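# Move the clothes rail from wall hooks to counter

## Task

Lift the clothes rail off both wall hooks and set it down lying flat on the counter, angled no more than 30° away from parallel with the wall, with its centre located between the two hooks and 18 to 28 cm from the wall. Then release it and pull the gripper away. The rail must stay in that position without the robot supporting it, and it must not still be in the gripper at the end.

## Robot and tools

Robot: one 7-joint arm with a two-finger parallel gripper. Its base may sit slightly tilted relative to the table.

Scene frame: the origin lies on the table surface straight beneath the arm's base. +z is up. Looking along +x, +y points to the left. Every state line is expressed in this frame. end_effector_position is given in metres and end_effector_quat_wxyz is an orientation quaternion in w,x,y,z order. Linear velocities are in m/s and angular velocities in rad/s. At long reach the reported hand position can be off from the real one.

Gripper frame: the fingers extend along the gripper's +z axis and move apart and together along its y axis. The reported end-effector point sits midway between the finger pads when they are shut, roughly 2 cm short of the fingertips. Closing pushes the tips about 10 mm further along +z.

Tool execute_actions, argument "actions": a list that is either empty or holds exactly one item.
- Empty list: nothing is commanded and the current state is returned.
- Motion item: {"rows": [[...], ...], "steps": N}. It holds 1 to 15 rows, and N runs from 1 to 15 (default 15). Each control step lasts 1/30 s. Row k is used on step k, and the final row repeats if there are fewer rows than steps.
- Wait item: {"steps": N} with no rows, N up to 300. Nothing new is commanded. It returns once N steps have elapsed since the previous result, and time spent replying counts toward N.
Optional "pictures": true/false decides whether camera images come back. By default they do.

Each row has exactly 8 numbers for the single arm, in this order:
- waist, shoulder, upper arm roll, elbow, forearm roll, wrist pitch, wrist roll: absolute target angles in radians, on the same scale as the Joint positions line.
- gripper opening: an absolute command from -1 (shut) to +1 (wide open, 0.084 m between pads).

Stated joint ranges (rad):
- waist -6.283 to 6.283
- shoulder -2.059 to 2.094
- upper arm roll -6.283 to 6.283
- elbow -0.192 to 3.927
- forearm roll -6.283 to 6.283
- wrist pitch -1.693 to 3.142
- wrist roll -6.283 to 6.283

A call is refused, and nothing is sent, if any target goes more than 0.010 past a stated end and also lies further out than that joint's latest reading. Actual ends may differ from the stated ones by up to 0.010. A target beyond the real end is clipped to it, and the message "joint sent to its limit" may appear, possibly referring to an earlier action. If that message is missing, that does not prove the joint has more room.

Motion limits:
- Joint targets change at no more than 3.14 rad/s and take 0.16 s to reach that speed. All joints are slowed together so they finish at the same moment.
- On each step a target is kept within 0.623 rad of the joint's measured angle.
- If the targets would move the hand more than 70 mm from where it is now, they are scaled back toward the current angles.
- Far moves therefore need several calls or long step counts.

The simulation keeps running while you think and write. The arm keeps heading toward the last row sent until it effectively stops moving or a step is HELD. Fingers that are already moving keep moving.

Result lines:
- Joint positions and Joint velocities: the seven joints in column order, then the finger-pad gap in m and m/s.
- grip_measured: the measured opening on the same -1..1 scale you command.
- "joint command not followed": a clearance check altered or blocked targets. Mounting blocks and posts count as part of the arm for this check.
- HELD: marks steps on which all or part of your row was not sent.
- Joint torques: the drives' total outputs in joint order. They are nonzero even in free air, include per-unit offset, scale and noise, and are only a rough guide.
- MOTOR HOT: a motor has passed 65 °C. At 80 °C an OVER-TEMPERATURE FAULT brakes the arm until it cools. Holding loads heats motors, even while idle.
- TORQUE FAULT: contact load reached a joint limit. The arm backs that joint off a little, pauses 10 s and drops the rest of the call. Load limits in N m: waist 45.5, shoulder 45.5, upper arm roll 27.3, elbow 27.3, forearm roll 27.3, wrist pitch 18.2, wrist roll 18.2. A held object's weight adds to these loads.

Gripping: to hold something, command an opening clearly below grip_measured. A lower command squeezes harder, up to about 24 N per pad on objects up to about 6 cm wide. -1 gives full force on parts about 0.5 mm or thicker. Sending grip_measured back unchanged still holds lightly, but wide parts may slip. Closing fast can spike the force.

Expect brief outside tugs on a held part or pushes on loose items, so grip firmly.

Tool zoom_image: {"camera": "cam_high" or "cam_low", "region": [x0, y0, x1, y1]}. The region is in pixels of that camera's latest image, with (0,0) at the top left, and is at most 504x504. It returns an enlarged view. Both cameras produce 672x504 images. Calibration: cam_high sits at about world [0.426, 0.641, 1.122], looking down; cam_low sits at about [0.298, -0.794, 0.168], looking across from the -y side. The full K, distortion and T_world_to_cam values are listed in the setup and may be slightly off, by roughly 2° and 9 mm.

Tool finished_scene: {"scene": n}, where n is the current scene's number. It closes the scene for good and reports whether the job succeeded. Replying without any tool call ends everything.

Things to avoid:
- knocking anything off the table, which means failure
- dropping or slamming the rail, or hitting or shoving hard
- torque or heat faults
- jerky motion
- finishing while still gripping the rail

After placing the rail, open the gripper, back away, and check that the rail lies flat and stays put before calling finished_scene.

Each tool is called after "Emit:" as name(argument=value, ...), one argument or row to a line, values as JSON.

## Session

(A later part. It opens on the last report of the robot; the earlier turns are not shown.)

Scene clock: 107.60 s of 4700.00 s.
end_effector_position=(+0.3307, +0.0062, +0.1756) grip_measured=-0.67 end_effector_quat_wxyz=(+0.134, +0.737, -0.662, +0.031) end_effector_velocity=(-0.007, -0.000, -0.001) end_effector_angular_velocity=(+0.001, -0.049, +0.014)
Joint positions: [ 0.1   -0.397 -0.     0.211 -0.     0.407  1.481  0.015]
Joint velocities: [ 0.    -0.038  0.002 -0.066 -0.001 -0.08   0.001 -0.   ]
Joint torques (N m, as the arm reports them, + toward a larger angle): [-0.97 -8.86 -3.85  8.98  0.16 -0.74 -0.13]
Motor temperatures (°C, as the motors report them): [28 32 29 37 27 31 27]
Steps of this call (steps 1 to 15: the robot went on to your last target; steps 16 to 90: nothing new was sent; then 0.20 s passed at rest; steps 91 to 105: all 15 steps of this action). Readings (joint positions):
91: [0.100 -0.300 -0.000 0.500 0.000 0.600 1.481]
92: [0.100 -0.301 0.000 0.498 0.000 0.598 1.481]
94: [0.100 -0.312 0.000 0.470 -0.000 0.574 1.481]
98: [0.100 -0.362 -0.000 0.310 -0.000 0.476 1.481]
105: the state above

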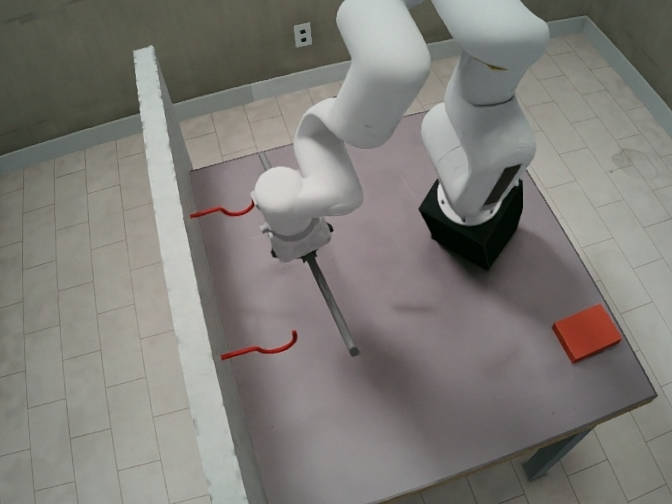

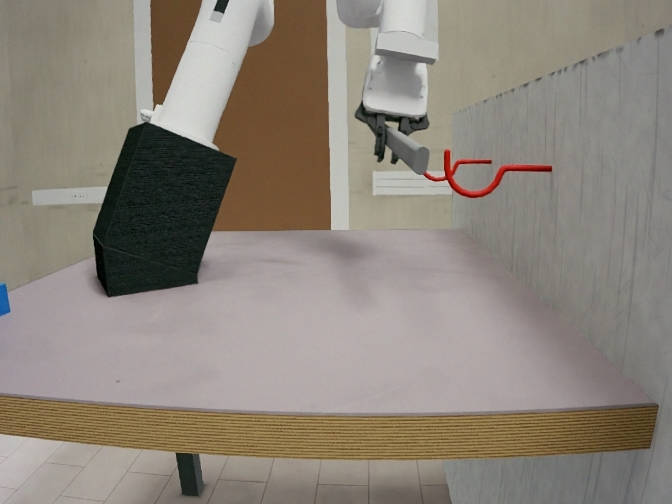

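Emit:
execute_actions(
  actions=[
    {"rows":[[0.1,-0.25,0,0.15,0,0.25,1.481,-1]],"steps":15},
  ],
)

Scene clock: 113.43 s of 4700.00 s.
end_effector_position=(+0.2945, -0.0037, +0.1399) grip_measured=-0.67 end_effector_quat_wxyz=(+0.150, +0.734, -0.663, +0.014) end_effector_velocity=(-0.009, -0.002, -0.006) end_effector_angular_velocity=(-0.000, +0.010, -0.002)
Joint positions: [ 0.1   -0.253 -0.     0.152 -0.     0.253  1.481  0.015]
Joint velocities: [-0.     0.024  0.001 -0.014  0.    -0.027  0.     0.   ]
Joint torques (N m, as the arm reports them, + toward a larger angle): [-1.21 -8.96 -3.95  6.41  0.45 -0.9  -0.25]
Motor temperatures (°C, as the motors report them): [28 31 29 36 27 31 27]
Steps of this call (steps 1 to 30: the robot went on to your last target; steps 31 to 100: nothing new was sent; then 2.00 s passed at rest; steps 101 to 115: all 15 steps of this action). Readings (joint positions):
101: [0.100 -0.400 -0.000 0.200 0.000 0.400 1.481]
102: [0.100 -0.398 -0.000 0.200 0.000 0.397 1.481]
104: [0.100 -0.369 -0.000 0.193 -0.000 0.363 1.481]
108: [0.100 -0.276 0.000 0.155 -0.000 0.282 1.481]
115: the state above

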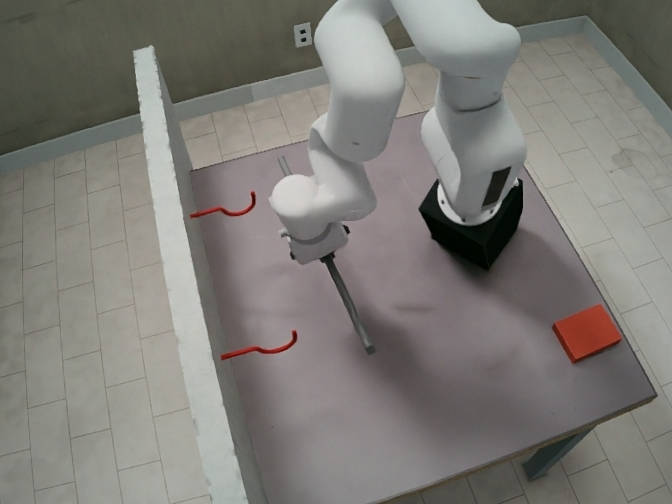

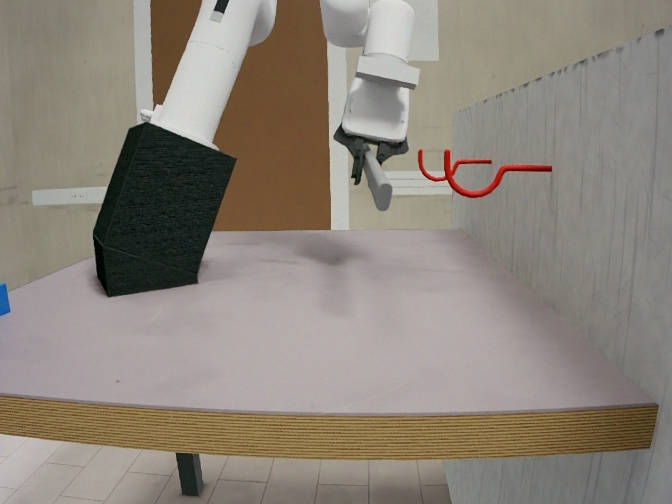

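Emit:
execute_actions(
  actions=[
    {"rows":[[0.1,0.0,0,0.2,0,0.1,1.481,-1]],"steps":15},
  ],
)

Scene clock: 116.47 s of 4700.00 s.
end_effector_position=(+0.2806, -0.0141, +0.0992) grip_measured=-0.67 end_effector_quat_wxyz=(+0.167, +0.730, -0.663, -0.005) end_effector_velocity=(+0.002, -0.002, -0.008) end_effector_angular_velocity=(-0.000, -0.005, +0.001)
Joint positions: [ 0.1   -0.006 -0.     0.199 -0.     0.104  1.481  0.015]
Joint velocities: [-0.     0.049 -0.001  0.015  0.    -0.039 -0.001  0.   ]
Joint torques (N m, as the arm reports them, + toward a larger angle): [ -2.15 -11.16  -4.23   3.65   0.6   -0.95  -0.25]
Motor temperatures (°C, as the motors report them): [28 31 28 36 27 31 27]
Steps of this call (steps 1 to 15: the robot went on to your last target; steps 16 to 76: nothing new was sent; steps 77 to 91: all 15 steps of this action). Readings (joint positions):
77: [0.100 -0.250 0.000 0.150 -0.000 0.250 1.481]
78: [0.100 -0.248 -0.000 0.150 -0.000 0.248 1.481]
80: [0.100 -0.218 -0.000 0.158 -0.000 0.228 1.481]
84: [0.100 -0.065 0.000 0.187 -0.000 0.142 1.481]
91: the state above

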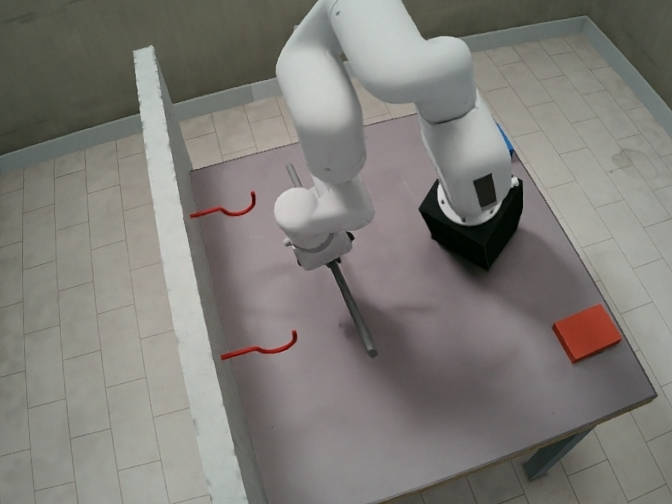

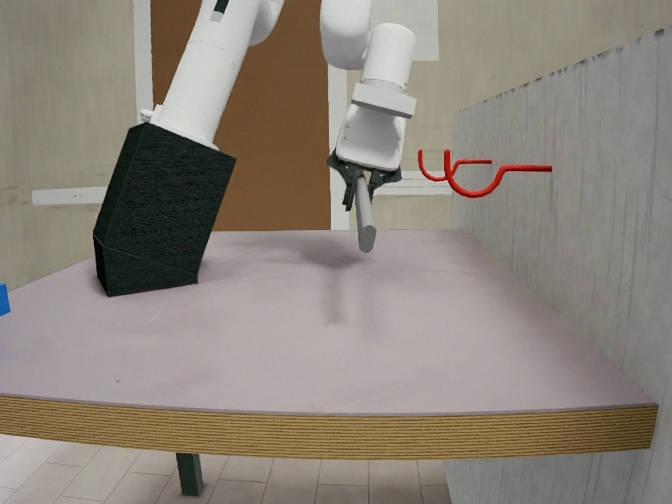

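Emit:
execute_actions(
  actions=[
    {"rows":[[0.1,0.25,0,0.2,0,0.0,1.481,-1]],"steps":15},
  ],
)

Scene clock: 124.10 s of 4700.00 s.
end_effector_position=(+0.2155, -0.0258, +0.0601) grip_measured=-0.67 end_effector_quat_wxyz=(+0.215, +0.716, -0.662, -0.058) end_effector_velocity=(-0.008, -0.002, -0.007) end_effector_angular_velocity=(-0.001, +0.014, -0.004)
Joint positions: [ 0.1    0.243 -0.     0.201 -0.     0.002  1.481  0.015]
Joint velocities: [-0.001  0.049 -0.     0.006  0.    -0.028 -0.     0.   ]
Joint torques (N m, as the arm reports them, + toward a larger angle): [ -2.85 -11.63  -4.73  -0.04   0.62  -0.29  -0.26]
Motor temperatures (°C, as the motors report them): [28 31 28 34 27 31 27]
Steps of this call (steps 1 to 15: the robot went on to your last target; steps 16 to 90: nothing new was sent; then 4.13 s passed at rest; steps 91 to 105: all 15 steps of this action). Readings (joint positions):
91: [0.100 0.000 0.000 0.200 -0.000 0.100 1.481]
92: [0.100 0.002 -0.000 0.200 -0.000 0.099 1.481]
94: [0.100 0.031 -0.000 0.203 -0.000 0.084 1.481]
98: [0.100 0.184 0.000 0.198 -0.000 0.029 1.481]
105: the state above

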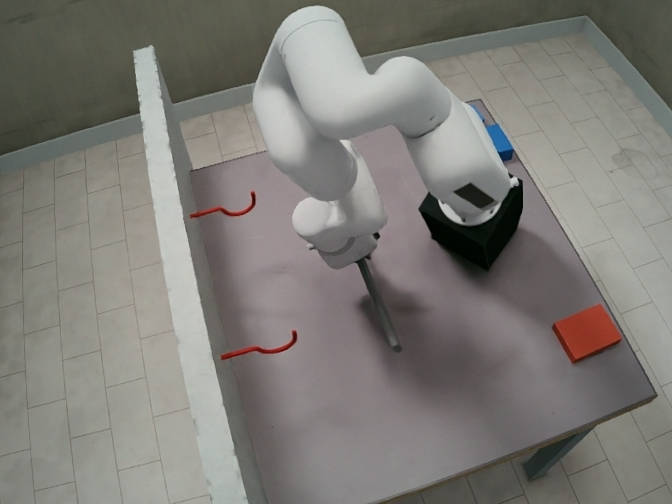

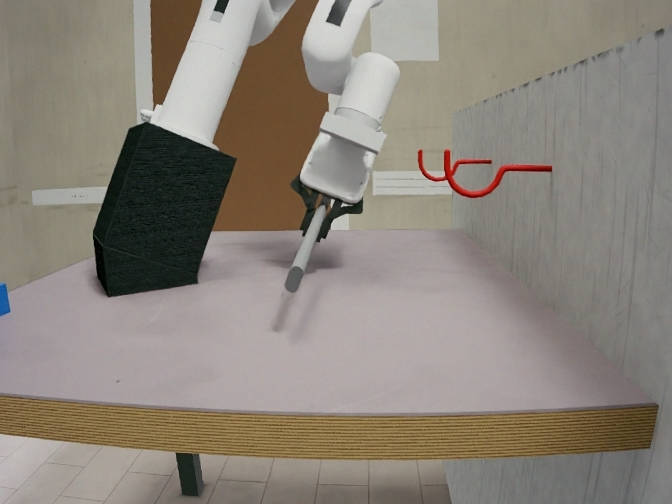

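Emit:
execute_actions(
  actions=[
    {"rows":[[0.1,0.4,0,0.4,0,-0.05,1.481,-1]],"steps":15},
  ],
)

Scene clock: 128.80 s of 4700.00 s.
end_effector_position=(+0.2837, -0.0322, +0.0242) grip_measured=-0.67 end_effector_quat_wxyz=(+0.186, +0.725, -0.663, -0.025) end_effector_velocity=(+0.017, -0.001, -0.007) end_effector_angular_velocity=(+0.001, -0.025, +0.006)
Joint positions: [ 0.1    0.397 -0.     0.394  0.    -0.048  1.481  0.015]
Joint velocities: [-0.     0.028 -0.     0.043  0.    -0.011 -0.001 -0.   ]
Joint torques (N m, as the arm reports them, + toward a larger angle): [ -3.77 -13.54  -5.69   1.06   0.61  -0.65  -0.32]
Motor temperatures (°C, as the motors report them): [28 31 28 33 27 31 27]
Steps of this call (steps 1 to 15: the robot went on to your last target; steps 16 to 90: nothing new was sent; then 1.20 s passed at rest; steps 91 to 105: all 15 steps of this action). Readings (joint positions):
91: [0.100 0.250 -0.000 0.200 -0.000 -0.000 1.481]
92: [0.100 0.251 -0.000 0.202 -0.000 -0.000 1.481]
94: [0.100 0.275 -0.000 0.230 0.000 -0.008 1.481]
98: [0.100 0.364 0.000 0.357 -0.000 -0.039 1.481]
105: the state above

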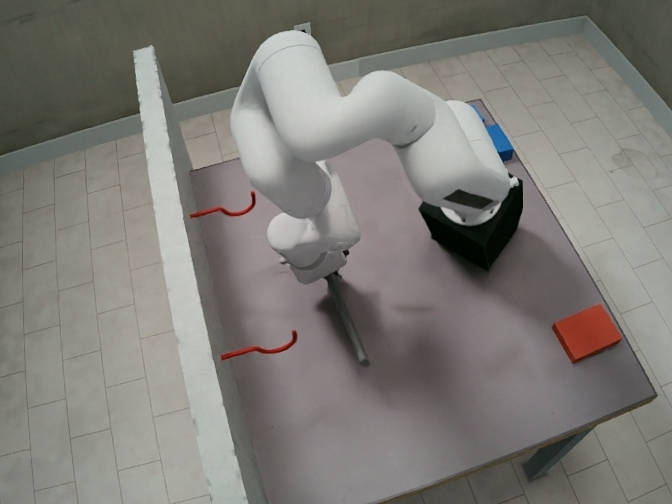

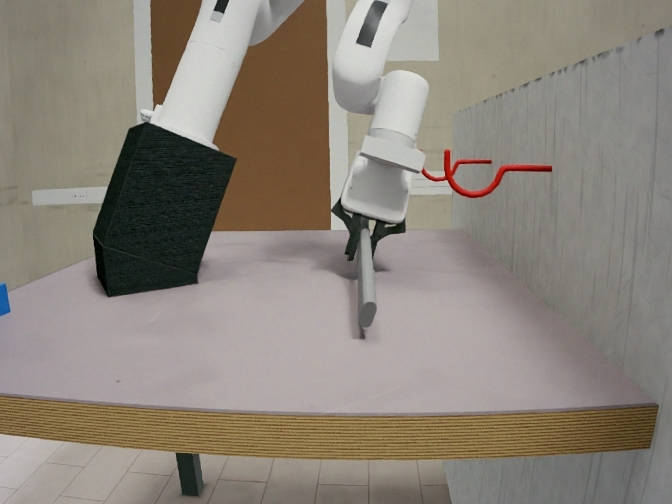

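Release and lift.

Emit:
execute_actions(
  actions=[
    {"rows":[[0.1,0.4,0,0.4,0,-0.05,1.481,1]],"steps":12},
  ],
  pictures=false,
)

Emit:
execute_actions(
  actions=[
    {"rows":[[0.1,0.0,0,0.2,0,0.1,1.481,1]],"steps":15},
  ],
)

Scene clock: 132.10 s of 4700.00 s.
end_effector_position=(+0.2863, -0.0323, +0.0234) grip_measured=+1.00 end_effector_quat_wxyz=(+0.184, +0.725, -0.663, -0.024) end_effector_velocity=(+0.001, +0.001, -0.000) end_effector_angular_velocity=(+0.001, -0.001, +0.001)
Joint positions: [ 0.1    0.4   -0.     0.4    0.    -0.05   1.481  0.084]
Joint velocities: [ 0.     0.     0.002  0.002 -0.    -0.     0.002  0.002]
Joint torques (N m, as the arm reports them, + toward a larger angle): [ -3.18 -13.7   -5.14   1.02   0.35  -0.57  -0.31]
Motor temperatures (°C, as the motors report them): [28 31 28 33 27 30 27]
Steps of this call (steps 1 to 15: the robot went on to your last target; steps 16 to 87: nothing new was sent; steps 88 to 99: all 12 steps of this action). Readings (joint positions):
88: [0.100 0.400 -0.000 0.400 0.000 -0.050 1.481]
89: [0.100 0.400 -0.000 0.400 0.000 -0.050 1.481]
91: [0.100 0.400 -0.000 0.400 0.000 -0.050 1.481]
95: [0.100 0.400 -0.000 0.400 0.000 -0.050 1.481]
99: the state above

Scene clock: 132.60 s of 4700.00 s.
end_effector_position=(+0.2804, -0.0149, +0.0958) grip_measured=+1.00 end_effector_quat_wxyz=(+0.168, +0.729, -0.663, -0.006) end_effector_velocity=(-0.013, +0.005, +0.018) end_effector_angular_velocity=(+0.001, +0.004, +0.002)
Joint positions: [ 0.1    0.014  0.     0.207 -0.     0.095  1.481  0.084]
Joint velocities: [ 0.001 -0.118  0.001 -0.066 -0.     0.055 -0.001  0.   ]
Joint torques (N m, as the arm reports them, + toward a larger angle): [-2.15 -9.79 -4.2   3.78  0.25 -0.45 -0.17]
Motor temperatures (°C, as the motors report them): [28 31 28 32 27 30 27]
Steps of this call (steps 1 to 15: all 15 steps of this action). Readings (joint positions):
1: [0.100 0.400 -0.000 0.400 0.000 -0.050 1.481]
2: [0.100 0.398 -0.000 0.399 0.000 -0.049 1.481]
4: [0.100 0.368 0.000 0.383 0.000 -0.036 1.481]
8: [0.100 0.161 -0.000 0.282 -0.000 0.039 1.481]
15: the state above

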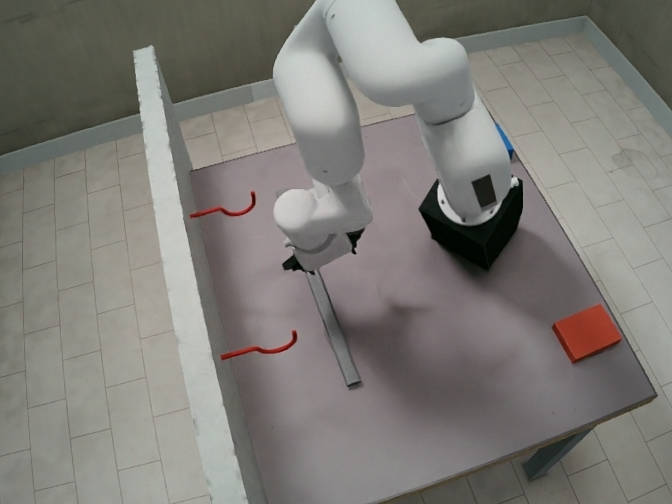

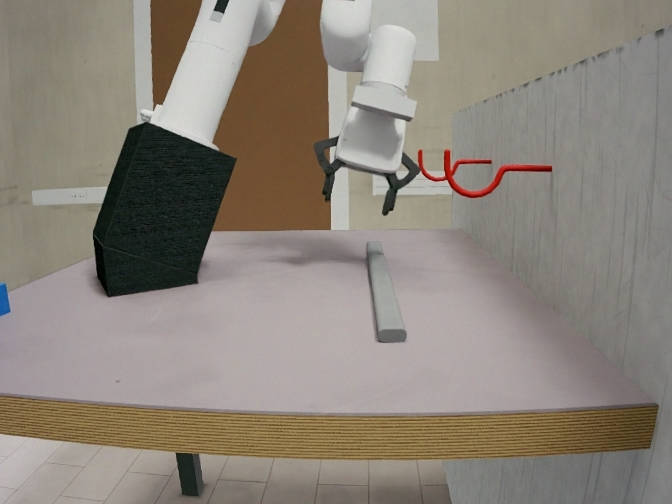

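Flat on the counter.

Emit:
finished_scene(
  scene=1,
)

The scene is finished: the task was done.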